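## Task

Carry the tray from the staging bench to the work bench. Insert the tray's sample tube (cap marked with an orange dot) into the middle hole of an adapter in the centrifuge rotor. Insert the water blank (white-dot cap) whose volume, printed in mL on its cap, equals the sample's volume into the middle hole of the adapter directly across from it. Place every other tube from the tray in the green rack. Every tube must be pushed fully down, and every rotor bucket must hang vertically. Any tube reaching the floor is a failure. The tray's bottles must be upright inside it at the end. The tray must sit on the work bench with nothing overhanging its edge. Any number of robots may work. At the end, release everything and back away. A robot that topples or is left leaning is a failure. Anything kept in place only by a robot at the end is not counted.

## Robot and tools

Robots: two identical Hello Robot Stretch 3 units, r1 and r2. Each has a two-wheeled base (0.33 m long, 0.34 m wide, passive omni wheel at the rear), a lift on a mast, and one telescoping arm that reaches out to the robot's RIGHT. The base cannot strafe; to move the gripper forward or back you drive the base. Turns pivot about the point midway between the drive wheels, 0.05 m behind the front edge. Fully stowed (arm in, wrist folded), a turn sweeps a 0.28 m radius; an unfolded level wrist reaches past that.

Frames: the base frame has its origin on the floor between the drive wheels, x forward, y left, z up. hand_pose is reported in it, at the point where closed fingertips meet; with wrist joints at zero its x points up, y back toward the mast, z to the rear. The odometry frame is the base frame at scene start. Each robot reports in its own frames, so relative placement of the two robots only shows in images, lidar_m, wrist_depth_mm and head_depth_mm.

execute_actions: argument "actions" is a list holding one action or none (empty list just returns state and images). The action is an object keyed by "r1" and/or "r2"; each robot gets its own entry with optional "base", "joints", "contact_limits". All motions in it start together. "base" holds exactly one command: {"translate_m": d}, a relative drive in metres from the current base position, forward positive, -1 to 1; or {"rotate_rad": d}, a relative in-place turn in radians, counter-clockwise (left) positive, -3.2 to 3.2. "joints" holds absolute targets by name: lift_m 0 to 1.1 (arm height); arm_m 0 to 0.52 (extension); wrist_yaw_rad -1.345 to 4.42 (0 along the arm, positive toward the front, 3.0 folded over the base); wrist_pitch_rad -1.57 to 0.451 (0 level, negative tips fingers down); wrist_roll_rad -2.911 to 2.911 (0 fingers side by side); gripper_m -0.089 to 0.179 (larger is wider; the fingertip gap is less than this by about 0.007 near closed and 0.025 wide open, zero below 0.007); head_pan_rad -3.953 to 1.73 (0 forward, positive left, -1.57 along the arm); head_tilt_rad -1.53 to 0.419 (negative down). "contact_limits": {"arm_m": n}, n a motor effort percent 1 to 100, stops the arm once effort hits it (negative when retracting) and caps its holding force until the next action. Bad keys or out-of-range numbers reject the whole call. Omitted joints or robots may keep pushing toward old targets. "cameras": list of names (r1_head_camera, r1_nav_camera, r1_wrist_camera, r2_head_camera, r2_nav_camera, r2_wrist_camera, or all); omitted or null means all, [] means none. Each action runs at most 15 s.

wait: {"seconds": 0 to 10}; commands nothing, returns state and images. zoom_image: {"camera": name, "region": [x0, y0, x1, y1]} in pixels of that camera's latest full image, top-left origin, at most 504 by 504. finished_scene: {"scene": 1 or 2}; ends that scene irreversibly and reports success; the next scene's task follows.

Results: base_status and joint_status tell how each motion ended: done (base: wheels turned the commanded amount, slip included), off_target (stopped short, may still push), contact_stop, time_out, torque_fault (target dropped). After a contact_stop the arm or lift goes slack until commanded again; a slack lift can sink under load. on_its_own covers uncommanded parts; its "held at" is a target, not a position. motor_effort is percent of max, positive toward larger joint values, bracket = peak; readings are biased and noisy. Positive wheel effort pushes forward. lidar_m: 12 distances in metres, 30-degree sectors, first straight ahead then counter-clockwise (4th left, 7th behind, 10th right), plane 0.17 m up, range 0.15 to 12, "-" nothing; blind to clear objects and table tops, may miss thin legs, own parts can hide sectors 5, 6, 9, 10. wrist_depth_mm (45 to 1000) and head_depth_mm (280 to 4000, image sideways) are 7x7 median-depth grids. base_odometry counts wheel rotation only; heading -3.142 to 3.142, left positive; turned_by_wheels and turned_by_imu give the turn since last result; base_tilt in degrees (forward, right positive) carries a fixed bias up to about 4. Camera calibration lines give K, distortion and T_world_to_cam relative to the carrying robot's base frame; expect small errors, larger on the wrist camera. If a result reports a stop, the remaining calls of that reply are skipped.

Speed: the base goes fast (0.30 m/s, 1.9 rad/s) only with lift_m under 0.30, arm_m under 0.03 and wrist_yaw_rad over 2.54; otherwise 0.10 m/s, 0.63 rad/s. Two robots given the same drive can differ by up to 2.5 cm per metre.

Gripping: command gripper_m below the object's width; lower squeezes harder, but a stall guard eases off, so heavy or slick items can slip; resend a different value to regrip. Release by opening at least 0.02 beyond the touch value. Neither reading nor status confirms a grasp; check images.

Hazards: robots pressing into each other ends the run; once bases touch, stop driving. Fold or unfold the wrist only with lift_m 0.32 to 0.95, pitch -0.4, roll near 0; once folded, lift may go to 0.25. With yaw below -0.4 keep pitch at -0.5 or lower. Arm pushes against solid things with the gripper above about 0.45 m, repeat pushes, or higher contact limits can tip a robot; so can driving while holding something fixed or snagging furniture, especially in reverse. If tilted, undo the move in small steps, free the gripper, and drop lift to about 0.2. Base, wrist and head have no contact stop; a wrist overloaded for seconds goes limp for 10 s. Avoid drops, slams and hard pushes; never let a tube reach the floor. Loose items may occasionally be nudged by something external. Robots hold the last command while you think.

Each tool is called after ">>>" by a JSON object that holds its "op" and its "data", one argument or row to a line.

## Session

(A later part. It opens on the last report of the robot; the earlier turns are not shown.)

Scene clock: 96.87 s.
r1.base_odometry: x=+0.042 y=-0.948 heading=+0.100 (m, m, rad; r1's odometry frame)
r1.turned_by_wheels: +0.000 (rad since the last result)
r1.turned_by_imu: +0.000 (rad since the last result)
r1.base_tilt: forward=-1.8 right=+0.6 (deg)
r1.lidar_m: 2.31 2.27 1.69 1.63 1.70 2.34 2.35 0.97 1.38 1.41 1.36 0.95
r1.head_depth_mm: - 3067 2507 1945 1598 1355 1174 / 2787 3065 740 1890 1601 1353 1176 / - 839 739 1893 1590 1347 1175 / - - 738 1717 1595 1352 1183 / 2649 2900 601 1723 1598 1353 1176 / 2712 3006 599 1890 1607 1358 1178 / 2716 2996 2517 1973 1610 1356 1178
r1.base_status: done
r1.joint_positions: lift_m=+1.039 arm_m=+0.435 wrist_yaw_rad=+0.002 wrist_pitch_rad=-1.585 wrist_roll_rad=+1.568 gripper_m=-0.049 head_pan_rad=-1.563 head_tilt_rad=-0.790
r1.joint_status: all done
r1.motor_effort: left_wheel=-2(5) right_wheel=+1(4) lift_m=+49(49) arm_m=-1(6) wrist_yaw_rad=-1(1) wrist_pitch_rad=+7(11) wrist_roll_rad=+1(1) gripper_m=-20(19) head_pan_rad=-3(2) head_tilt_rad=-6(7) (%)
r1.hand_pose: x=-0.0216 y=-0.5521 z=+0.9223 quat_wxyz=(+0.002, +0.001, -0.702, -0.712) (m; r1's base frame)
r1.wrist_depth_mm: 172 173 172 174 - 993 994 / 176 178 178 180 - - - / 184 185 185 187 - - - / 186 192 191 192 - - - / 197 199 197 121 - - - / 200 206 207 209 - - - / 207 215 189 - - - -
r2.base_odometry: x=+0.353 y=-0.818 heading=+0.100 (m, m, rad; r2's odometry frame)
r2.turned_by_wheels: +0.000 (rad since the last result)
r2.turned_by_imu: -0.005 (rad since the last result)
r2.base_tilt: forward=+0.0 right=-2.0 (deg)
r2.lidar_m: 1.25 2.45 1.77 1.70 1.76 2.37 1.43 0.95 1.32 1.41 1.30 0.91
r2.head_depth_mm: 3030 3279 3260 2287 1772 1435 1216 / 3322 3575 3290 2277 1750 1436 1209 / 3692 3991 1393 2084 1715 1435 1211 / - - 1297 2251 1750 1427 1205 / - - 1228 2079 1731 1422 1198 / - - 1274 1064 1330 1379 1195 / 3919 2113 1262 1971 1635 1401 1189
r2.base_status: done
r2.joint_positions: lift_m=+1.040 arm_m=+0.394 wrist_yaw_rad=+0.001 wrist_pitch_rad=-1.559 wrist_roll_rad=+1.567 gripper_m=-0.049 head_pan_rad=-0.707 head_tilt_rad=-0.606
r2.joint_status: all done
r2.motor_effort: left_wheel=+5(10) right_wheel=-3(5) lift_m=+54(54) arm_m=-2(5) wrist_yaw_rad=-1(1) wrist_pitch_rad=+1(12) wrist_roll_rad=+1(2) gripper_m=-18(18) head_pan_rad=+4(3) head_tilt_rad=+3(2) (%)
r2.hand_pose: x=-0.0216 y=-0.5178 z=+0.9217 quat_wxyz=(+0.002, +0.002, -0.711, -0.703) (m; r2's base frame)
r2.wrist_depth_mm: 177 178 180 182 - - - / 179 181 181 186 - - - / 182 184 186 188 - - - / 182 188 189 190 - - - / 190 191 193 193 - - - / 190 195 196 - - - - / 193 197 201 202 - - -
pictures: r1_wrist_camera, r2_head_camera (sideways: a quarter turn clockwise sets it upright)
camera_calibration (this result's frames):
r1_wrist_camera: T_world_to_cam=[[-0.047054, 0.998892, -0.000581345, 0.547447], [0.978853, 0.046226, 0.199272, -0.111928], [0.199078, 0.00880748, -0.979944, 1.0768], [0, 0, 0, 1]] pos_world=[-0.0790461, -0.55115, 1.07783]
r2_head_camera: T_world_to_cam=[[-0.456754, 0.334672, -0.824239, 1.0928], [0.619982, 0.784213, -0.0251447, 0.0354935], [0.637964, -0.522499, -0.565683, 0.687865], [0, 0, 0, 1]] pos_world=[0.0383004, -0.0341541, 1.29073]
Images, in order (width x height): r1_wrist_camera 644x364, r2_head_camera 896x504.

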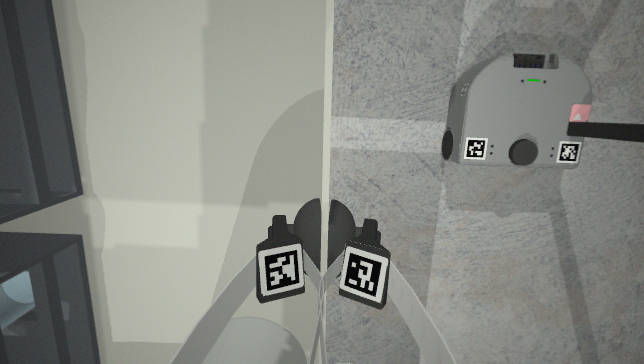

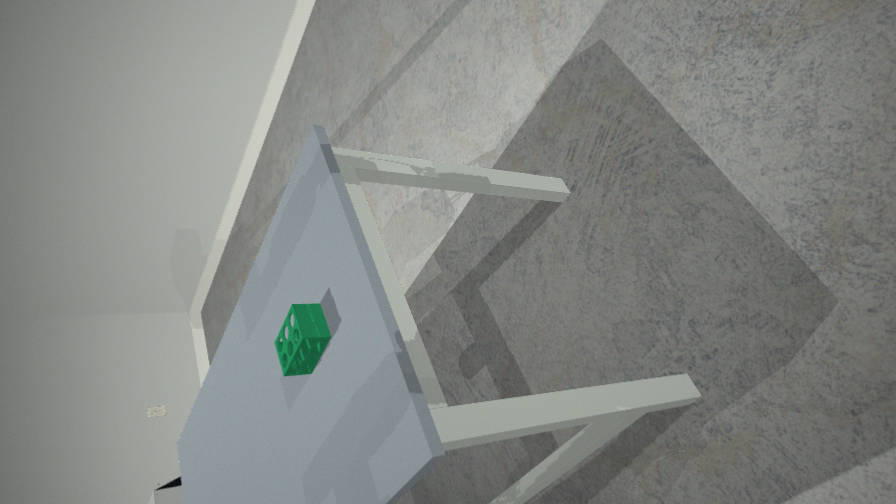

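>>> {"op": "execute_actions", "data": {
  "actions": [
    {"r1":{"base":{"translate_m":-0.75},"joints":{"arm_m":0.423}},"r2":{"base":{"translate_m":0.75},"joints":{"arm_m":0.382}}}
  ],
  "cameras": ["r1_nav_camera","r2_head_camera"]
}}

>>> {"op": "execute_actions", "data": {
  "actions": [
    {"r1":{"base":{"translate_m":-0.75},"joints":{"arm_m":0.413}},"r2":{"base":{"translate_m":0.75},"joints":{"arm_m":0.372}}}
  ]
}}

Scene clock: 113.23 s.
r1.base_odometry: x=-0.704 y=-1.023 heading=+0.100 (m, m, rad; r1's odometry frame)
r1.turned_by_wheels: +0.000 (rad since the last result)
r1.turned_by_imu: +0.001 (rad since the last result)
r1.base_tilt: forward=-1.7 right=+0.7 (deg)
r1.lidar_m: 1.66 2.30 1.70 1.64 1.71 2.37 1.61 1.48 0.42 1.05 3.29 1.67
r1.head_depth_mm: - 3031 1022 795 651 1321 1172 / 2774 3042 730 772 651 754 1148 / - 842 736 797 1528 1353 1129 / - - 744 1696 1612 1359 1173 / 2607 2896 594 1717 1603 1352 1177 / 2706 2992 591 1845 1598 1355 1177 / 2704 3017 2529 1966 1606 1361 1174
r1.base_status: done
r1.joint_positions: lift_m=+1.039 arm_m=+0.423 wrist_yaw_rad=+0.002 wrist_pitch_rad=-1.581 wrist_roll_rad=+1.568 gripper_m=-0.049 head_pan_rad=-1.563 head_tilt_rad=-0.790
r1.joint_status: all done
r1.motor_effort: left_wheel=-2(6) right_wheel=+0(3) lift_m=+49(49) arm_m=-2(7) wrist_yaw_rad=-1(1) wrist_pitch_rad=+6(13) wrist_roll_rad=+1(1) gripper_m=-19(19) head_pan_rad=-3(3) head_tilt_rad=-7(7) (%)
r1.hand_pose: x=-0.0216 y=-0.5411 z=+0.9222 quat_wxyz=(+0.002, +0.001, -0.703, -0.711) (m; r1's base frame)
r1.wrist_depth_mm: 172 172 171 173 290 292 973 / 178 179 178 179 301 299 - / 183 184 184 187 - - - / 186 192 191 192 - - - / 198 200 198 121 - - - / 201 209 206 209 - - - / 208 217 189 - - - -
r2.base_odometry: x=+1.100 y=-0.742 heading=+0.100 (m, m, rad; r2's odometry frame)
r2.turned_by_wheels: +0.000 (rad since the last result)
r2.turned_by_imu: -0.005 (rad since the last result)
r2.base_tilt: forward=-0.2 right=-2.1 (deg)
r2.lidar_m: 1.19 2.48 1.79 1.71 1.77 2.38 1.66 1.89 3.17 0.97 0.34 0.46
r2.head_depth_mm: 3020 3224 3260 851 721 587 507 / 3298 3550 3226 931 718 585 574 / 3611 3950 1309 925 715 599 1202 / 3956 - 1294 918 711 1352 1149 / 3719 - 1285 912 757 1423 1173 / 3481 3689 1271 908 1676 1341 1195 / 3253 2067 1262 1922 1615 1407 1192
r2.base_status: done
r2.joint_positions: lift_m=+1.040 arm_m=+0.382 wrist_yaw_rad=+0.003 wrist_pitch_rad=-1.559 wrist_roll_rad=+1.564 gripper_m=-0.049 head_pan_rad=-0.707 head_tilt_rad=-0.606
r2.joint_status: all done
r2.motor_effort: left_wheel=+5(11) right_wheel=-4(6) lift_m=+54(54) arm_m=-2(6) wrist_yaw_rad=-2(1) wrist_pitch_rad=+1(14) wrist_roll_rad=+2(3) gripper_m=-18(18) head_pan_rad=+3(3) head_tilt_rad=+2(2) (%)
r2.hand_pose: x=-0.0216 y=-0.5059 z=+0.9217 quat_wxyz=(+0.004, +0.003, -0.711, -0.703) (m; r2's base frame)
r2.wrist_depth_mm: 177 178 180 - - - - / 181 180 182 185 - - - / 183 184 185 187 - - - / 182 189 188 191 - - - / 188 192 193 193 - - - / 190 194 194 - 464 - - / 192 197 199 203 342 347 -
pictures: r1_nav_camera (sideways: a quarter turn counterclockwise sets it upright), r2_head_camera (sideways: a quarter turn clockwise sets it upright)
camera_calibration (this result's frames):
r1_nav_camera: T_world_to_cam=[[0.0355813, -0.692769, 0.720281, -0.901075], [-0.997982, -0.0625624, -0.0108732, 0.0674926], [0.0525951, -0.71844, -0.693597, 0.853943], [0, 0, 0, 1]] pos_world=[0.0545046, -0.00650735, 1.24205]
r2_head_camera: T_world_to_cam=[[-0.45675, 0.334659, -0.824247, 1.0928], [0.619972, 0.784221, -0.0251452, 0.0354942], [0.637976, -0.522495, -0.565672, 0.687851], [0, 0, 0, 1]] pos_world=[0.038301, -0.0341537, 1.29073]
Images, in order (width x height): r1_nav_camera 672x504, r2_head_camera 896x504.

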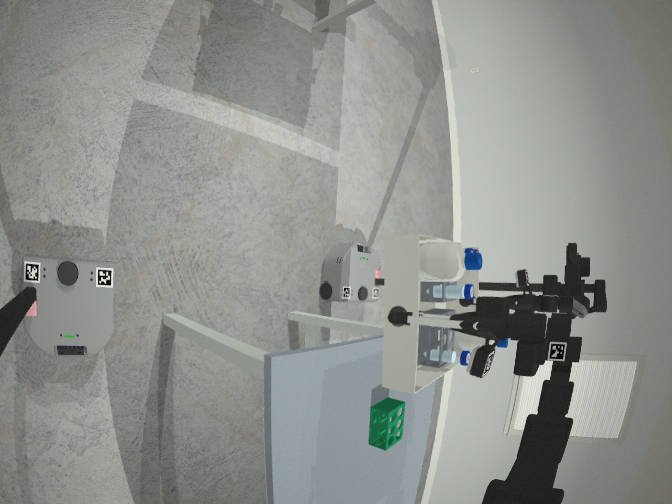

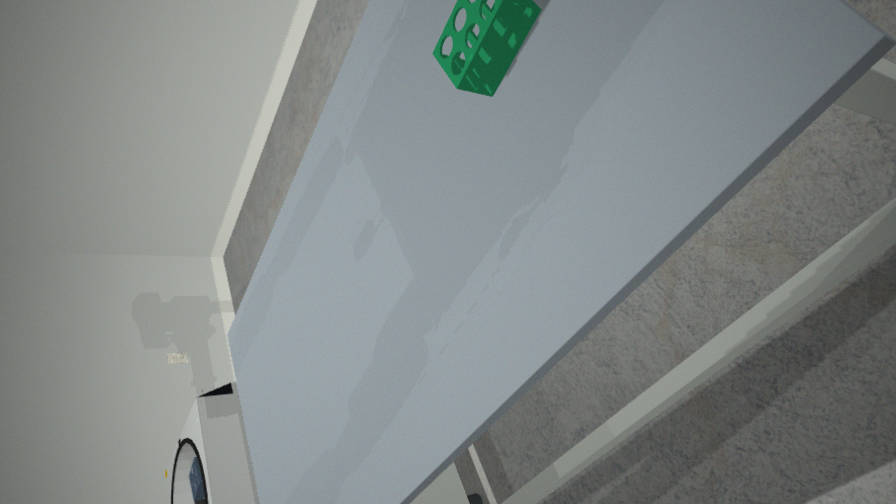

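Scene clock: 122.07 s.
r1.base_odometry: x=-1.450 y=-1.098 heading=+0.100 (m, m, rad; r1's odometry frame)
r1.turned_by_wheels: +0.000 (rad since the last result)
r1.turned_by_imu: +0.000 (rad since the last result)
r1.base_tilt: forward=-1.5 right=+0.6 (deg)
r1.lidar_m: 2.40 2.32 1.70 1.65 1.72 2.38 1.33 0.90 1.07 1.04 1.08 0.70
r1.head_depth_mm: - 3022 1017 796 651 1289 1173 / 2773 3011 706 749 652 1299 1173 / - 821 720 749 652 1296 1177 / - - 726 750 654 1294 1178 / 1336 2897 581 730 654 1301 1177 / 2707 2990 573 753 654 1300 1176 / 2691 3005 1029 799 656 1298 1180
r1.base_status: done
r1.joint_positions: lift_m=+1.039 arm_m=+0.413 wrist_yaw_rad=+0.002 wrist_pitch_rad=-1.585 wrist_roll_rad=+1.566 gripper_m=-0.049 head_pan_rad=-1.563 head_tilt_rad=-0.790
r1.joint_status: all done
r1.motor_effort: left_wheel=-2(6) right_wheel=+0(3) lift_m=+48(49) arm_m=+0(6) wrist_yaw_rad=+0(1) wrist_pitch_rad=+8(11) wrist_roll_rad=+2(2) gripper_m=-20(21) head_pan_rad=-2(2) head_tilt_rad=-7(7) (%)
r1.hand_pose: x=-0.0216 y=-0.5299 z=+0.9223 quat_wxyz=(+0.003, +0.002, -0.702, -0.712) (m; r1's base frame)
r1.wrist_depth_mm: 171 171 172 173 291 293 977 / 177 178 177 179 304 301 - / 183 185 184 187 312 310 - / 186 192 191 193 320 - - / 199 200 200 - 331 - - / 190 208 208 210 344 - - / 198 216 191 218 361 - -
r2.base_odometry: x=+1.846 y=-0.667 heading=+0.101 (m, m, rad; r2's odometry frame)
r2.turned_by_wheels: +0.000 (rad since the last result)
r2.turned_by_imu: -0.004 (rad since the last result)
r2.base_tilt: forward=-0.1 right=-1.9 (deg)
r2.lidar_m: 1.37 2.51 1.80 1.73 1.79 2.39 2.40 0.45 0.33 0.31 0.32 0.43
r2.head_depth_mm: 2976 3194 3274 934 722 587 496 / 3272 3540 3250 927 718 585 517 / 3483 3871 3233 925 715 583 1184 / 3186 3629 1443 917 709 1320 1181 / 2971 3232 1358 912 733 1412 1151 / 2754 2944 1271 908 1111 1308 1194 / 2579 2700 1170 1272 1616 1417 1192
r2.base_status: done
r2.joint_positions: lift_m=+1.040 arm_m=+0.372 wrist_yaw_rad=+0.004 wrist_pitch_rad=-1.559 wrist_roll_rad=+1.562 gripper_m=-0.049 head_pan_rad=-0.707 head_tilt_rad=-0.606
r2.joint_status: all done
r2.motor_effort: left_wheel=+5(12) right_wheel=-3(5) lift_m=+54(54) arm_m=-1(5) wrist_yaw_rad=-2(3) wrist_pitch_rad=+1(12) wrist_roll_rad=+4(3) gripper_m=-20(20) head_pan_rad=+3(3) head_tilt_rad=+2(1) (%)
r2.hand_pose: x=-0.0216 y=-0.4957 z=+0.9217 quat_wxyz=(+0.005, +0.004, -0.711, -0.703) (m; r2's base frame)
r2.wrist_depth_mm: 179 179 180 299 303 304 - / 181 183 184 186 311 312 - / 184 185 186 187 318 320 - / 183 188 189 191 320 324 - / 189 191 192 192 328 328 - / 192 195 195 - 331 343 - / 191 196 199 202 342 347 -
pictures: r1_head_camera (sideways: a quarter turn clockwise sets it upright), r1_nav_camera (sideways: a quarter turn counterclockwise sets it upright), r1_wrist_camera, r2_head_camera (sideways: a quarter turn clockwise sets it upright), r2_nav_camera (sideways: a quarter turn counterclockwise sets it upright), r2_wrist_camera
camera_calibration (this result's frames):
r1_head_camera: T_world_to_cam=[[0.039124, 0.671867, -0.739638, 0.983586], [0.998725, -0.0499154, 0.00748698, -0.0171319], [-0.0318891, -0.738988, -0.672963, 0.835409], [0, 0, 0, 1]] pos_world=[0.00526869, -0.044336, 1.28983]
r1_nav_camera: T_world_to_cam=[[0.0355813, -0.692771, 0.720279, -0.901072], [-0.997982, -0.0625623, -0.0108734, 0.0674928], [0.052595, -0.718438, -0.693599, 0.853946], [0, 0, 0, 1]] pos_world=[0.0545046, -0.00650718, 1.24205]
r1_wrist_camera: T_world_to_cam=[[-0.0491263, 0.998793, -0.000349059, 0.524996], [0.978749, 0.0482101, 0.199312, -0.111943], [0.199089, 0.00944984, -0.979936, 1.07695], [0, 0, 0, 1]] pos_world=[-0.0790537, -0.529143, 1.07784]
r2_head_camera: T_world_to_cam=[[-0.456745, 0.334646, -0.824254, 1.09281], [0.619963, 0.784228, -0.0251457, 0.035495], [0.637988, -0.522493, -0.565661, 0.687836], [0, 0, 0, 1]] pos_world=[0.0383015, -0.0341535, 1.29073]
r2_nav_camera: T_world_to_cam=[[0.412242, -0.330887, 0.848864, -1.06305], [-0.664979, -0.746172, 0.0320833, 0.0231319], [0.622783, -0.577703, -0.527637, 0.65237], [0, 0, 0, 1]] pos_world=[0.047332, 0.0423875, 1.24586]
r2_wrist_camera: T_world_to_cam=[[-0.00372333, 0.999906, 0.0132174, 0.484102], [0.991727, 0.00199632, 0.128346, -0.0558748], [0.128308, 0.0135859, -0.991641, 1.08255], [0, 0, 0, 1]] pos_world=[-0.0816842, -0.498653, 1.07427]
Images, in order (width x height): r1_head_camera 896x504, r1_nav_camera 672x504, r1_wrist_camera 644x364, r2_head_camera 896x504, r2_nav_camera 672x504, r2_wrist_camera 644x364.

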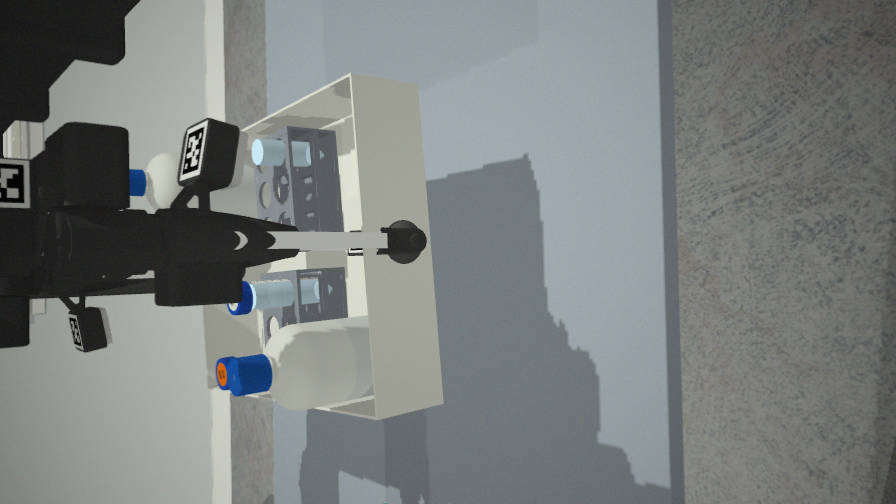

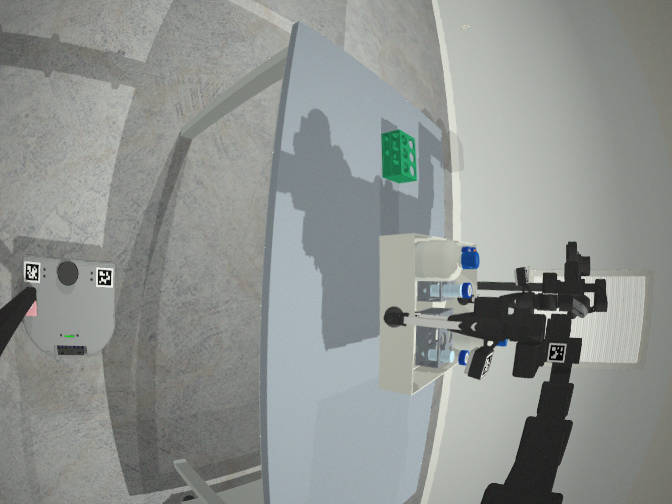

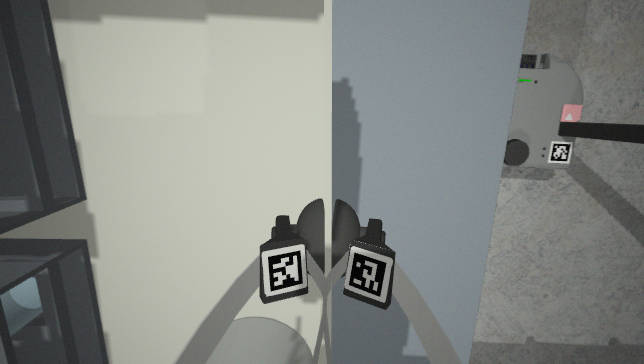

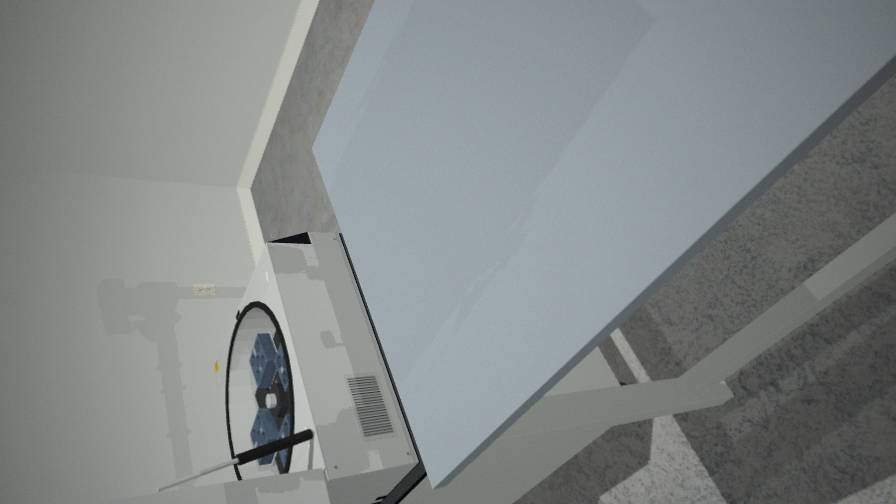

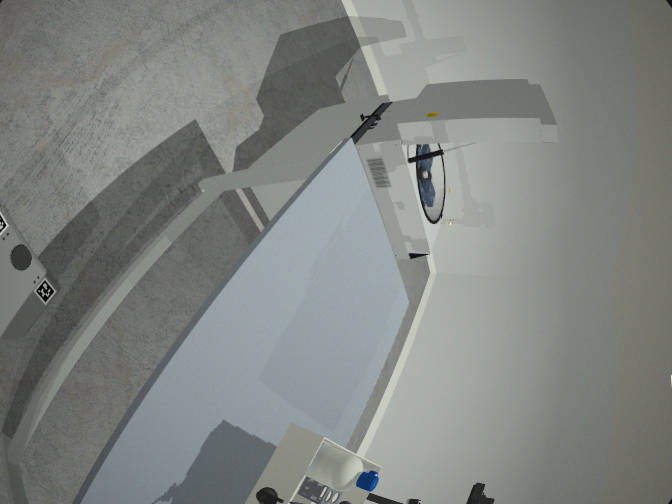

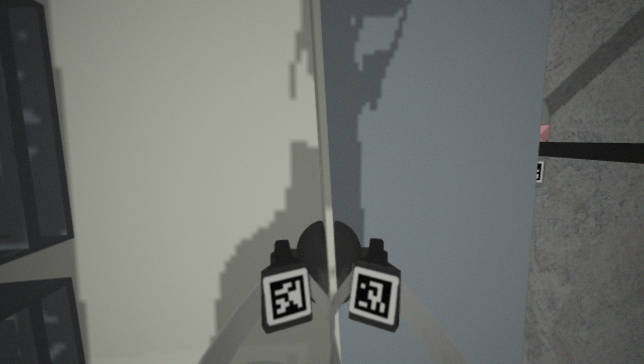

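>>> {"op": "execute_actions", "data": {
  "actions": [
    {"r1":{"joints":{"lift_m":0.918}},"r2":{"joints":{"lift_m":0.918,"head_pan_rad":-1.57,"head_tilt_rad":-0.7}}}
  ],
  "cameras": []
}}

>>> {"op": "execute_actions", "data": {
  "actions": [
    {"r1":{"joints":{"gripper_m":0.05}},"r2":{"joints":{"gripper_m":0.05}}}
  ],
  "cameras": []
}}

>>> {"op": "execute_actions", "data": {
  "actions": [
    {"r1":{"joints":{"lift_m":1.08}},"r2":{"joints":{"lift_m":1.08}}}
  ],
  "cameras": []
}}

>>> {"op": "execute_actions", "data": {
  "actions": [
    {"r1":{"joints":{"arm_m":0.25,"wrist_roll_rad":0,"wrist_pitch_rad":-1.0,"head_tilt_rad":-0.7}},"r2":{"joints":{"arm_m":0.25,"wrist_roll_rad":0,"wrist_pitch_rad":-1.0}}}
  ]
}}

Scene clock: 132.63 s.
r1.base_odometry: x=-1.450 y=-1.098 heading=+0.100 (m, m, rad; r1's odometry frame)
r1.turned_by_wheels: +0.000 (rad since the last result)
r1.turned_by_imu: -0.001 (rad since the last result)
r1.base_tilt: forward=-1.6 right=+0.7 (deg)
r1.lidar_m: 2.40 2.31 1.71 1.65 1.72 2.38 1.33 0.90 1.07 1.04 1.08 0.70
r1.head_depth_mm: 2728 3033 - - 635 1294 1172 / 2733 - 986 763 652 1293 1176 / 2728 - 894 783 653 1302 1173 / 2596 843 - 788 653 1298 1173 / 754 2977 958 665 654 1300 1177 / 2701 3003 1023 728 654 1303 1177 / 2713 3008 1028 801 655 1304 1176
r1.base_status: not commanded
r1.joint_positions: lift_m=+0.918 arm_m=+0.413 wrist_yaw_rad=+0.002 wrist_pitch_rad=-1.585 wrist_roll_rad=+1.566 gripper_m=-0.049 head_pan_rad=-1.563 head_tilt_rad=-0.790
r1.joint_status: all done
r1.motor_effort: left_wheel=-2(2) right_wheel=+1(1) lift_m=+37(40) arm_m=+0(0) wrist_yaw_rad=-2(1) wrist_pitch_rad=+8(8) wrist_roll_rad=+2(2) gripper_m=-22(19) head_pan_rad=-2(3) head_tilt_rad=-6(6) (%)
r1.hand_pose: x=-0.0216 y=-0.5299 z=+0.8008 quat_wxyz=(+0.003, +0.002, -0.702, -0.712) (m; r1's base frame)
r1.wrist_depth_mm: 171 172 171 174 180 179 178 / 176 179 177 180 185 184 185 / 182 185 185 187 190 191 190 / 187 192 192 194 197 197 198 / 199 199 199 - 204 204 207 / 190 209 207 211 212 211 - / 199 217 190 217 219 218 -
r2.base_odometry: x=+1.846 y=-0.667 heading=+0.101 (m, m, rad; r2's odometry frame)
r2.turned_by_wheels: +0.000 (rad since the last result)
r2.turned_by_imu: +0.000 (rad since the last result)
r2.base_tilt: forward=+0.1 right=-2.1 (deg)
r2.lidar_m: 1.37 2.51 1.81 1.73 1.79 2.40 2.40 0.45 0.33 0.31 0.32 0.43
r2.head_depth_mm: 2608 2874 - 785 664 554 1168 / 2602 2836 1004 758 648 553 1169 / 2609 2824 - 772 643 551 1166 / 1202 753 933 779 639 548 1162 / 1153 2949 984 602 637 548 1154 / 2623 2964 1070 808 649 545 1153 / 2616 2956 1062 803 649 544 1149
r2.base_status: not commanded
r2.joint_positions: lift_m=+0.918 arm_m=+0.372 wrist_yaw_rad=+0.004 wrist_pitch_rad=-1.559 wrist_roll_rad=+1.562 gripper_m=-0.049 head_pan_rad=-1.563 head_tilt_rad=-0.691
r2.joint_status: all done
r2.motor_effort: left_wheel=+4(4) right_wheel=-4(3) lift_m=+40(44) arm_m=-1(1) wrist_yaw_rad=-3(3) wrist_pitch_rad=+1(1) wrist_roll_rad=+3(4) gripper_m=-20(20) head_pan_rad=-3(36) head_tilt_rad=-4(10) (%)
r2.hand_pose: x=-0.0216 y=-0.4956 z=+0.8002 quat_wxyz=(+0.005, +0.004, -0.711, -0.703) (m; r2's base frame)
r2.wrist_depth_mm: 178 179 181 184 188 188 190 / 181 182 183 185 191 192 192 / 183 185 187 188 193 196 198 / 182 188 189 192 198 199 202 / 190 191 192 194 202 205 205 / 192 195 196 - 207 210 210 / 191 198 200 201 210 214 214
pictures: none
No camera images: the call's "cameras" was empty. Leave "cameras" out to get every camera's image.

Scene clock: 134.13 s.
r1.base_odometry: x=-1.450 y=-1.098 heading=+0.100 (m, m, rad; r1's odometry frame)
r1.turned_by_wheels: +0.000 (rad since the last result)
r1.turned_by_imu: +0.000 (rad since the last result)
r1.base_tilt: forward=-1.6 right=+0.7 (deg)
r1.lidar_m: 2.40 2.31 1.71 1.65 1.72 2.38 1.33 0.90 1.08 1.04 1.08 0.70
r1.head_depth_mm: 2722 3028 - - 636 1299 1176 / 2735 - 984 759 651 1296 1174 / 2717 - 876 794 653 1296 1175 / 2591 836 - 791 653 1296 1177 / 755 2984 961 663 653 1302 1180 / 2695 3045 1029 731 656 1301 1178 / 2735 3013 1031 802 654 1308 1185
r1.base_status: not commanded
r1.joint_positions: lift_m=+0.918 arm_m=+0.413 wrist_yaw_rad=+0.002 wrist_pitch_rad=-1.568 wrist_roll_rad=+1.566 gripper_m=+0.050 head_pan_rad=-1.563 head_tilt_rad=-0.790
r1.joint_status: all done
r1.motor_effort: left_wheel=-3(3) right_wheel=+1(1) lift_m=+37(36) arm_m=-1(0) wrist_yaw_rad=-1(1) wrist_pitch_rad=-1(7) wrist_roll_rad=+2(1) gripper_m=+0(83) head_pan_rad=-3(2) head_tilt_rad=-6(6) (%)
r1.hand_pose: x=-0.0216 y=-0.5343 z=+0.8003 quat_wxyz=(+0.002, +0.002, -0.708, -0.706) (m; r1's base frame)
r1.wrist_depth_mm: 177 181 179 179 179 177 176 / 182 186 186 184 184 182 181 / 187 193 191 191 190 189 187 / 189 199 198 198 196 194 194 / 206 206 203 203 203 202 203 / 183 213 215 211 211 209 212 / 191 222 214 217 219 216 -
r2.base_odometry: x=+1.846 y=-0.667 heading=+0.101 (m, m, rad; r2's odometry frame)
r2.turned_by_wheels: +0.000 (rad since the last result)
r2.turned_by_imu: +0.000 (rad since the last result)
r2.base_tilt: forward=-0.1 right=-2.0 (deg)
r2.lidar_m: 1.37 2.51 1.81 1.73 1.78 2.40 2.40 0.45 0.33 0.31 0.32 0.43
r2.head_depth_mm: 2604 2902 - 787 665 553 1172 / 2602 2808 1006 759 649 552 1166 / 2614 2825 - 763 643 550 1161 / 1205 756 957 784 638 549 1162 / 1150 2938 1076 613 636 547 1161 / 2618 2964 1069 811 650 545 1157 / 2630 2941 1062 805 649 543 1155
r2.base_status: not commanded
r2.joint_positions: lift_m=+0.918 arm_m=+0.372 wrist_yaw_rad=+0.002 wrist_pitch_rad=-1.559 wrist_roll_rad=+1.565 gripper_m=+0.050 head_pan_rad=-1.563 head_tilt_rad=-0.691
r2.joint_status: all done
r2.motor_effort: left_wheel=+3(5) right_wheel=-3(3) lift_m=+40(40) arm_m=-1(1) wrist_yaw_rad=-2(3) wrist_pitch_rad=+1(1) wrist_roll_rad=+2(4) gripper_m=+1(80) head_pan_rad=-2(3) head_tilt_rad=-3(4) (%)
r2.hand_pose: x=-0.0216 y=-0.4958 z=+0.8001 quat_wxyz=(+0.003, +0.002, -0.711, -0.703) (m; r2's base frame)
r2.wrist_depth_mm: 179 181 183 184 187 188 190 / 183 185 185 189 190 193 192 / 184 189 189 192 194 196 198 / 188 191 193 196 198 199 201 / 191 195 197 200 203 205 206 / 197 201 - 203 - 208 211 / 197 205 206 208 213 212 215
pictures: none
No camera images: the call's "cameras" was empty. Leave "cameras" out to get every camera's image.

Scene clock: 136.43 s.
r1.base_odometry: x=-1.450 y=-1.098 heading=+0.100 (m, m, rad; r1's odometry frame)
r1.turned_by_wheels: +0.000 (rad since the last result)
r1.turned_by_imu: +0.000 (rad since the last result)
r1.base_tilt: forward=-1.8 right=+0.7 (deg)
r1.lidar_m: 2.40 2.32 1.71 1.65 1.72 2.38 1.33 0.90 1.08 1.04 1.08 0.70
r1.head_depth_mm: 2716 2997 1020 796 652 1297 1176 / 2768 3072 1021 762 651 1293 1174 / 2764 3057 867 791 651 1301 1172 / - - 973 780 653 1299 1174 / 2608 3004 952 665 654 1298 1176 / 2718 3033 1028 731 656 1303 1182 / 2723 3007 1033 803 655 1300 1180
r1.base_status: not commanded
r1.joint_positions: lift_m=+1.080 arm_m=+0.413 wrist_yaw_rad=+0.002 wrist_pitch_rad=-1.568 wrist_roll_rad=+1.566 gripper_m=+0.050 head_pan_rad=-1.563 head_tilt_rad=-0.790
r1.joint_status: all done
r1.motor_effort: left_wheel=-2(2) right_wheel=+1(1) lift_m=+41(42) arm_m=+0(0) wrist_yaw_rad=-1(1) wrist_pitch_rad=-1(2) wrist_roll_rad=+2(2) gripper_m=+0(1) head_pan_rad=-3(2) head_tilt_rad=-6(6) (%)
r1.hand_pose: x=-0.0216 y=-0.5344 z=+0.9622 quat_wxyz=(+0.002, +0.002, -0.708, -0.706) (m; r1's base frame)
r1.wrist_depth_mm: 287 263 328 327 328 329 - / 336 289 339 341 340 338 - / 359 301 355 352 350 344 - / 374 312 365 358 361 - - / 385 307 371 369 374 - - / 393 327 254 286 387 - - / 351 275 343 252 401 - -
r2.base_odometry: x=+1.846 y=-0.667 heading=+0.101 (m, m, rad; r2's odometry frame)
r2.turned_by_wheels: +0.000 (rad since the last result)
r2.turned_by_imu: +0.000 (rad since the last result)
r2.base_tilt: forward=+0.0 right=-2.0 (deg)
r2.lidar_m: 1.37 2.52 1.81 1.73 1.78 2.39 2.39 0.46 0.33 0.31 0.32 0.43
r2.head_depth_mm: 2610 2922 2723 830 664 554 1170 / - 2816 1098 763 650 553 1172 / - - 832 772 645 550 1163 / 690 1504 1083 780 640 550 1162 / 2559 2953 1076 611 638 547 1158 / 2613 2950 1069 808 651 546 1156 / 2617 2949 1061 804 649 543 1157
r2.base_status: not commanded
r2.joint_positions: lift_m=+1.080 arm_m=+0.372 wrist_yaw_rad=+0.002 wrist_pitch_rad=-1.559 wrist_roll_rad=+1.565 gripper_m=+0.050 head_pan_rad=-1.563 head_tilt_rad=-0.691
r2.joint_status: all done
r2.motor_effort: left_wheel=+3(3) right_wheel=-3(3) lift_m=+45(47) arm_m=-1(1) wrist_yaw_rad=-1(2) wrist_pitch_rad=+0(1) wrist_roll_rad=+2(2) gripper_m=+1(0) head_pan_rad=-3(2) head_tilt_rad=-3(4) (%)
r2.hand_pose: x=-0.0216 y=-0.4958 z=+0.9620 quat_wxyz=(+0.003, +0.002, -0.711, -0.703) (m; r2's base frame)
r2.wrist_depth_mm: 330 330 334 339 339 342 - / 223 282 341 342 349 352 - / 340 289 349 352 357 361 - / 257 297 355 352 363 363 - / 351 335 363 363 368 370 - / 365 327 - 366 - 376 - / 368 310 244 260 389 - -
pictures: none
No camera images: the call's "cameras" was empty. Leave "cameras" out to get every camera's image.

Scene clock: 138.87 s.
r1.base_odometry: x=-1.450 y=-1.098 heading=+0.100 (m, m, rad; r1's odometry frame)
r1.turned_by_wheels: +0.000 (rad since the last result)
r1.turned_by_imu: +0.000 (rad since the last result)
r1.base_tilt: forward=-1.7 right=+0.8 (deg)
r1.lidar_m: 2.40 2.31 1.70 1.65 1.72 2.37 1.33 0.90 1.08 1.04 1.08 0.70
r1.head_depth_mm: 2766 3056 2956 889 703 598 1212 / - 3094 2953 858 684 600 1218 / - - 924 804 686 600 1215 / 783 - - 820 677 601 1218 / 2634 2951 2990 763 669 603 1223 / 2664 2962 2946 865 680 603 1224 / 2655 2937 3000 905 710 605 1227
r1.base_status: not commanded
r1.joint_positions: lift_m=+1.080 arm_m=+0.250 wrist_yaw_rad=+0.002 wrist_pitch_rad=-1.010 wrist_roll_rad=+0.003 gripper_m=+0.050 head_pan_rad=-1.563 head_tilt_rad=-0.705
r1.joint_status: all done
r1.motor_effort: left_wheel=-2(2) right_wheel=+1(1) lift_m=+41(41) arm_m=-4(5) wrist_yaw_rad=-1(1) wrist_pitch_rad=+5(6) wrist_roll_rad=-1(2) gripper_m=+0(1) head_pan_rad=-3(3) head_tilt_rad=+4(17) (%)
r1.hand_pose: x=-0.0214 y=-0.5111 z=+0.9886 quat_wxyz=(+0.618, +0.342, -0.619, -0.343) (m; r1's base frame)
r1.wrist_depth_mm: 517 513 495 503 441 517 519 / 428 476 388 460 410 480 484 / 442 446 416 416 409 446 449 / 424 415 272 417 416 423 428 / 395 390 270 396 390 401 399 / 371 375 370 372 378 378 378 / 354 354 359 356 355 359 359
r2.base_odometry: x=+1.846 y=-0.667 heading=+0.101 (m, m, rad; r2's odometry frame)
r2.turned_by_wheels: +0.000 (rad since the last result)
r2.turned_by_imu: +0.000 (rad since the last result)
r2.base_tilt: forward=-0.3 right=-2.0 (deg)
r2.lidar_m: 1.37 2.51 1.81 1.73 1.78 2.40 2.40 0.45 0.33 0.31 0.32 0.43
r2.head_depth_mm: 2521 2973 1099 828 664 554 1172 / - 2999 1100 765 648 553 1177 / - - 812 773 646 551 1167 / 797 2823 1084 776 639 548 1163 / 2594 2944 1078 613 637 547 1157 / 2608 2965 1065 808 651 546 1159 / 2631 2974 1059 806 648 543 1152
r2.base_status: not commanded
r2.joint_positions: lift_m=+1.080 arm_m=+0.250 wrist_yaw_rad=+0.002 wrist_pitch_rad=-1.013 wrist_roll_rad=+0.004 gripper_m=+0.050 head_pan_rad=-1.563 head_tilt_rad=-0.691
r2.joint_status: all done
r2.motor_effort: left_wheel=+3(3) right_wheel=-2(2) lift_m=+46(46) arm_m=-4(4) wrist_yaw_rad=-1(2) wrist_pitch_rad=+8(8) wrist_roll_rad=-1(2) gripper_m=+1(1) head_pan_rad=-2(3) head_tilt_rad=-2(3) (%)
r2.hand_pose: x=-0.0214 y=-0.5106 z=+0.9883 quat_wxyz=(+0.617, +0.343, -0.619, -0.344) (m; r2's base frame)
r2.wrist_depth_mm: 520 517 470 468 519 566 561 / 476 477 491 485 475 496 511 / 444 438 387 397 378 464 436 / 416 410 406 407 402 428 404 / 389 322 397 396 399 405 407 / 366 234 - 369 - 380 383 / 342 342 346 352 353 357 359
pictures: r1_head_camera (sideways: a quarter turn clockwise sets it upright), r1_nav_camera (sideways: a quarter turn counterclockwise sets it upright), r1_wrist_camera, r2_head_camera (sideways: a quarter turn clockwise sets it upright), r2_nav_camera (sideways: a quarter turn counterclockwise sets it upright), r2_wrist_camera
camera_calibration (this result's frames):
r1_head_camera: T_world_to_cam=[[0.039622, 0.606209, -0.794318, 1.05486], [0.998719, -0.0490666, 0.0123712, -0.0234917], [-0.031475, -0.79379, -0.607377, 0.750092], [0, 0, 0, 1]] pos_world=[0.00527518, -0.0451999, 1.29377]
r1_nav_camera: T_world_to_cam=[[0.0350952, -0.62869, 0.776864, -0.97482], [-0.997976, -0.063289, -0.00613363, 0.0613231], [0.0530231, -0.775077, -0.629639, 0.770747], [0, 0, 0, 1]] pos_world=[0.054543, -0.0115902, 1.24297]
r1_wrist_camera: T_world_to_cam=[[-0.999024, -0.0433134, 0.00870302, -0.0557057], [-0.0436117, 0.935396, -0.350902, 0.849301], [0.00705801, -0.350939, -0.936372, 0.910357], [0, 0, 0, 1]] pos_world=[-0.0250372, -0.477365, 1.15094]
r2_head_camera: T_world_to_cam=[[-0.0472659, 0.632366, -0.773226, 1.0238], [0.998611, 0.047972, -0.0218104, 0.0288404], [0.0233011, -0.773183, -0.633755, 0.78017], [0, 0, 0, 1]] pos_world=[0.00141153, -0.0455833, 1.28669]
r2_nav_camera: T_world_to_cam=[[0.0209471, -0.598521, 0.800833, -0.998042], [-0.999379, 0.0101656, 0.0337379, 0.0230213], [-0.0283338, -0.801043, -0.597936, 0.747803], [0, 0, 0, 1]] pos_world=[0.0651012, 0.00143835, 1.24563]
r2_wrist_camera: T_world_to_cam=[[-0.999651, 0.0221649, 0.0143402, -0.0235277], [0.0142269, 0.909888, -0.41461, 0.914659], [-0.0222378, -0.414262, -0.909886, 0.846299], [0, 0, 0, 1]] pos_world=[-0.0177124, -0.481127, 1.1496]
Images, in order (width x height): r1_head_camera 896x504, r1_nav_camera 672x504, r1_wrist_camera 644x364, r2_head_camera 896x504, r2_nav_camera 672x504, r2_wrist_camera 644x364.

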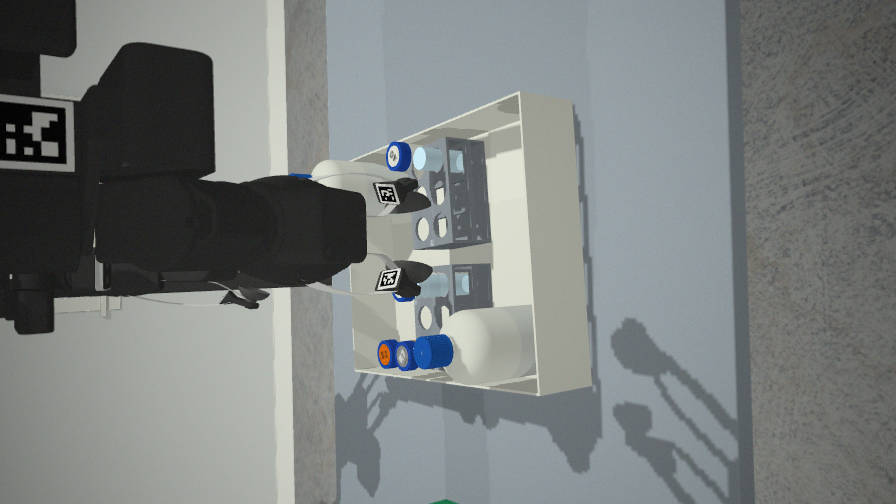

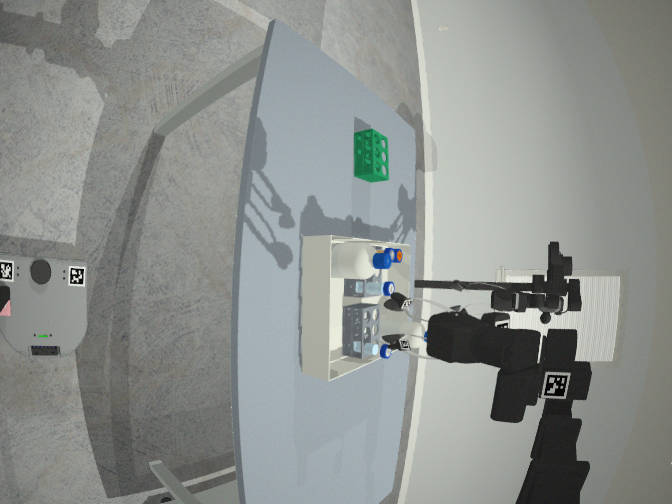

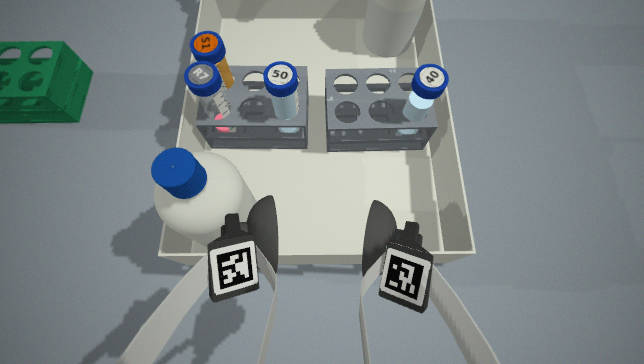

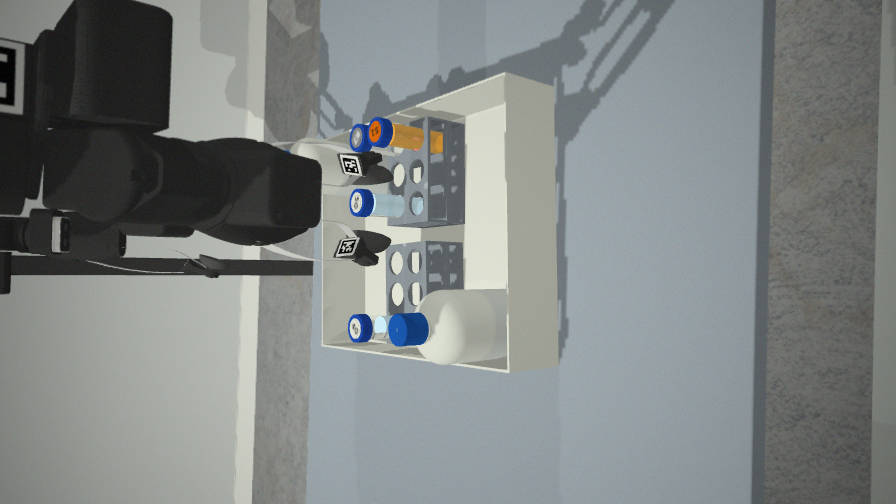

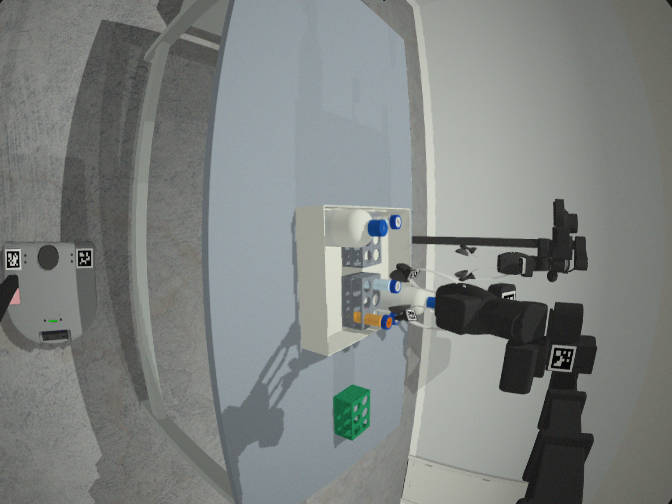

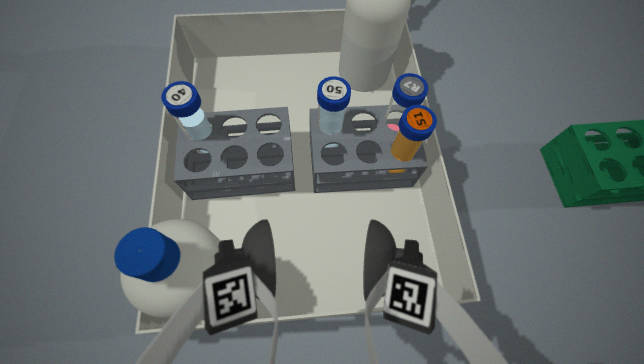

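>>> {"op": "zoom_image", "data": {
  "camera": "r2_head_camera",
  "region": [330,90,490,360]
}}

Region (330, 90, 490, 360) of r2_head_camera's 896x504 image, scaled by 1.867, with more detail than that image has; it fills the left 299 columns of this view, and the rest is white.

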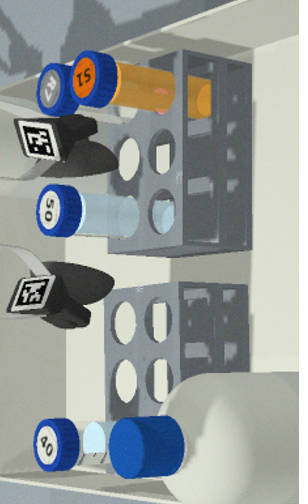

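>>> {"op": "execute_actions", "data": {
  "actions": [
    {"r1":{"base":{"translate_m":0.045},"joints":{"arm_m":0.43,"lift_m":1.01,"gripper_m":0.065}},"r2":{"base":{"translate_m":-0.09},"joints":{"arm_m":0.1,"gripper_m":0.065}}}
  ],
  "cameras": ["r1_wrist_camera","r2_head_camera"]
}}

Scene clock: 153.90 s.
r1.base_odometry: x=-1.406 y=-1.093 heading=+0.100 (m, m, rad; r1's odometry frame)
r1.turned_by_wheels: +0.000 (rad since the last result)
r1.turned_by_imu: -0.001 (rad since the last result)
r1.base_tilt: forward=-1.6 right=+0.6 (deg)
r1.lidar_m: 2.35 2.32 1.71 1.65 1.72 2.37 1.33 0.94 1.08 1.04 1.08 0.66
r1.head_depth_mm: 2687 - 1147 888 684 613 1219 / 2647 3073 2954 809 679 599 1212 / 2613 3124 2024 821 684 599 1217 / 2611 - 1154 811 676 599 1220 / 943 2837 1577 654 668 602 1220 / 2681 2964 2964 899 711 603 1221 / 2667 2984 2959 866 712 603 1223
r1.base_status: done
r1.joint_positions: lift_m=+1.010 arm_m=+0.430 wrist_yaw_rad=+0.001 wrist_pitch_rad=-1.010 wrist_roll_rad=+0.003 gripper_m=+0.065 head_pan_rad=-1.563 head_tilt_rad=-0.705
r1.joint_status: all done
r1.motor_effort: left_wheel=-2(4) right_wheel=+1(3) lift_m=+29(35) arm_m=+5(5) wrist_yaw_rad=+0(1) wrist_pitch_rad=+5(5) wrist_roll_rad=-1(1) gripper_m=+0(58) head_pan_rad=-3(2) head_tilt_rad=+3(4) (%)
r1.hand_pose: x=-0.0215 y=-0.6906 z=+0.9192 quat_wxyz=(+0.618, +0.342, -0.619, -0.342) (m; r1's base frame)
r1.wrist_depth_mm: 418 424 422 419 424 235 430 / 392 391 364 369 346 263 396 / 366 368 360 367 359 324 372 / 340 344 274 338 344 298 346 / 323 320 248 265 278 263 323 / 306 309 301 299 299 254 308 / 292 263 288 291 290 286 290
r2.base_odometry: x=+1.756 y=-0.676 heading=+0.101 (m, m, rad; r2's odometry frame)
r2.turned_by_wheels: +0.000 (rad since the last result)
r2.turned_by_imu: +0.000 (rad since the last result)
r2.base_tilt: forward=-0.1 right=-1.8 (deg)
r2.lidar_m: 1.38 2.51 1.80 1.73 1.78 2.39 2.31 0.46 0.33 0.31 0.32 0.44
r2.head_depth_mm: - - 1008 775 665 555 1172 / - - - 796 661 552 1168 / - - - - 654 551 1169 / 2489 717 945 778 651 548 1165 / 667 2874 957 799 645 547 1152 / 2626 2934 1020 626 642 545 1154 / 2643 2991 1058 778 647 544 1154
r2.base_status: done
r2.joint_positions: lift_m=+1.080 arm_m=+0.100 wrist_yaw_rad=+0.001 wrist_pitch_rad=-1.012 wrist_roll_rad=+0.003 gripper_m=+0.065 head_pan_rad=-1.563 head_tilt_rad=-0.691
r2.joint_status: all done
r2.motor_effort: left_wheel=+4(5) right_wheel=-2(5) lift_m=+46(45) arm_m=-4(5) wrist_yaw_rad=-1(1) wrist_pitch_rad=+7(8) wrist_roll_rad=+0(1) gripper_m=+1(63) head_pan_rad=-2(2) head_tilt_rad=-3(3) (%)
r2.hand_pose: x=-0.0215 y=-0.3607 z=+0.9884 quat_wxyz=(+0.618, +0.343, -0.619, -0.343) (m; r2's base frame)
r2.wrist_depth_mm: 517 443 465 451 542 547 559 / 459 414 466 462 501 456 502 / 436 322 454 454 462 465 477 / 412 369 400 410 433 429 435 / 388 393 394 393 400 406 409 / 363 367 - 370 - 378 378 / 344 349 352 352 351 358 361
pictures: r1_wrist_camera, r2_head_camera (sideways: a quarter turn clockwise sets it upright)
camera_calibration (this result's frames):
r1_wrist_camera: T_world_to_cam=[[-0.99903, -0.0431224, 0.00888087, -0.0629544], [-0.0434906, 0.935159, -0.351547, 0.99322], [0.00685456, -0.351593, -0.936128, 0.781674], [0, 0, 0, 1]] pos_world=[-0.0250557, -0.656702, 1.08147]
r2_head_camera: T_world_to_cam=[[-0.0472496, 0.632427, -0.773178, 1.02373], [0.998612, 0.0479472, -0.0218073, 0.0288363], [0.0232802, -0.773135, -0.633814, 0.780247], [0, 0, 0, 1]] pos_world=[0.00141032, -0.045582, 1.28669]
Images, in order (width x height): r1_wrist_camera 644x364, r2_head_camera 896x504.

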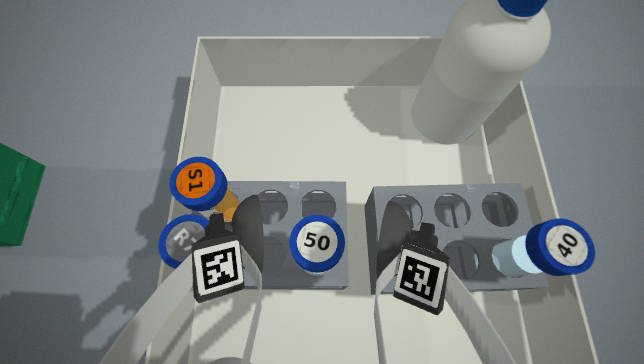

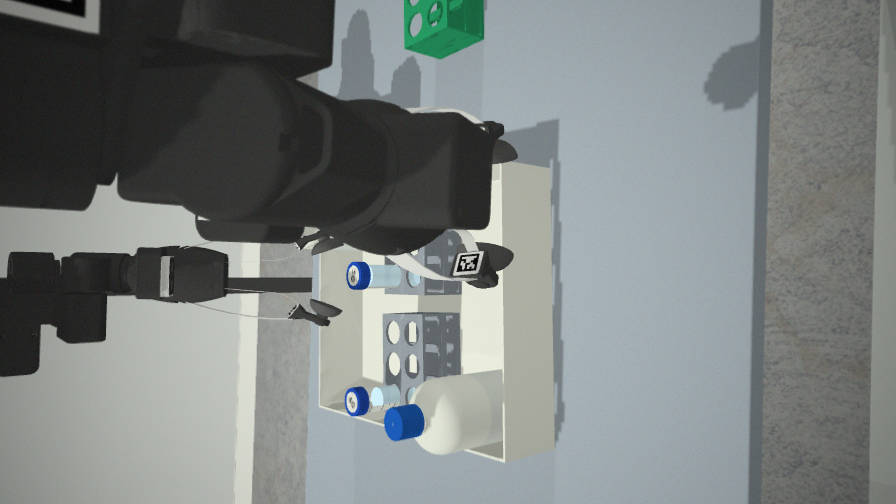

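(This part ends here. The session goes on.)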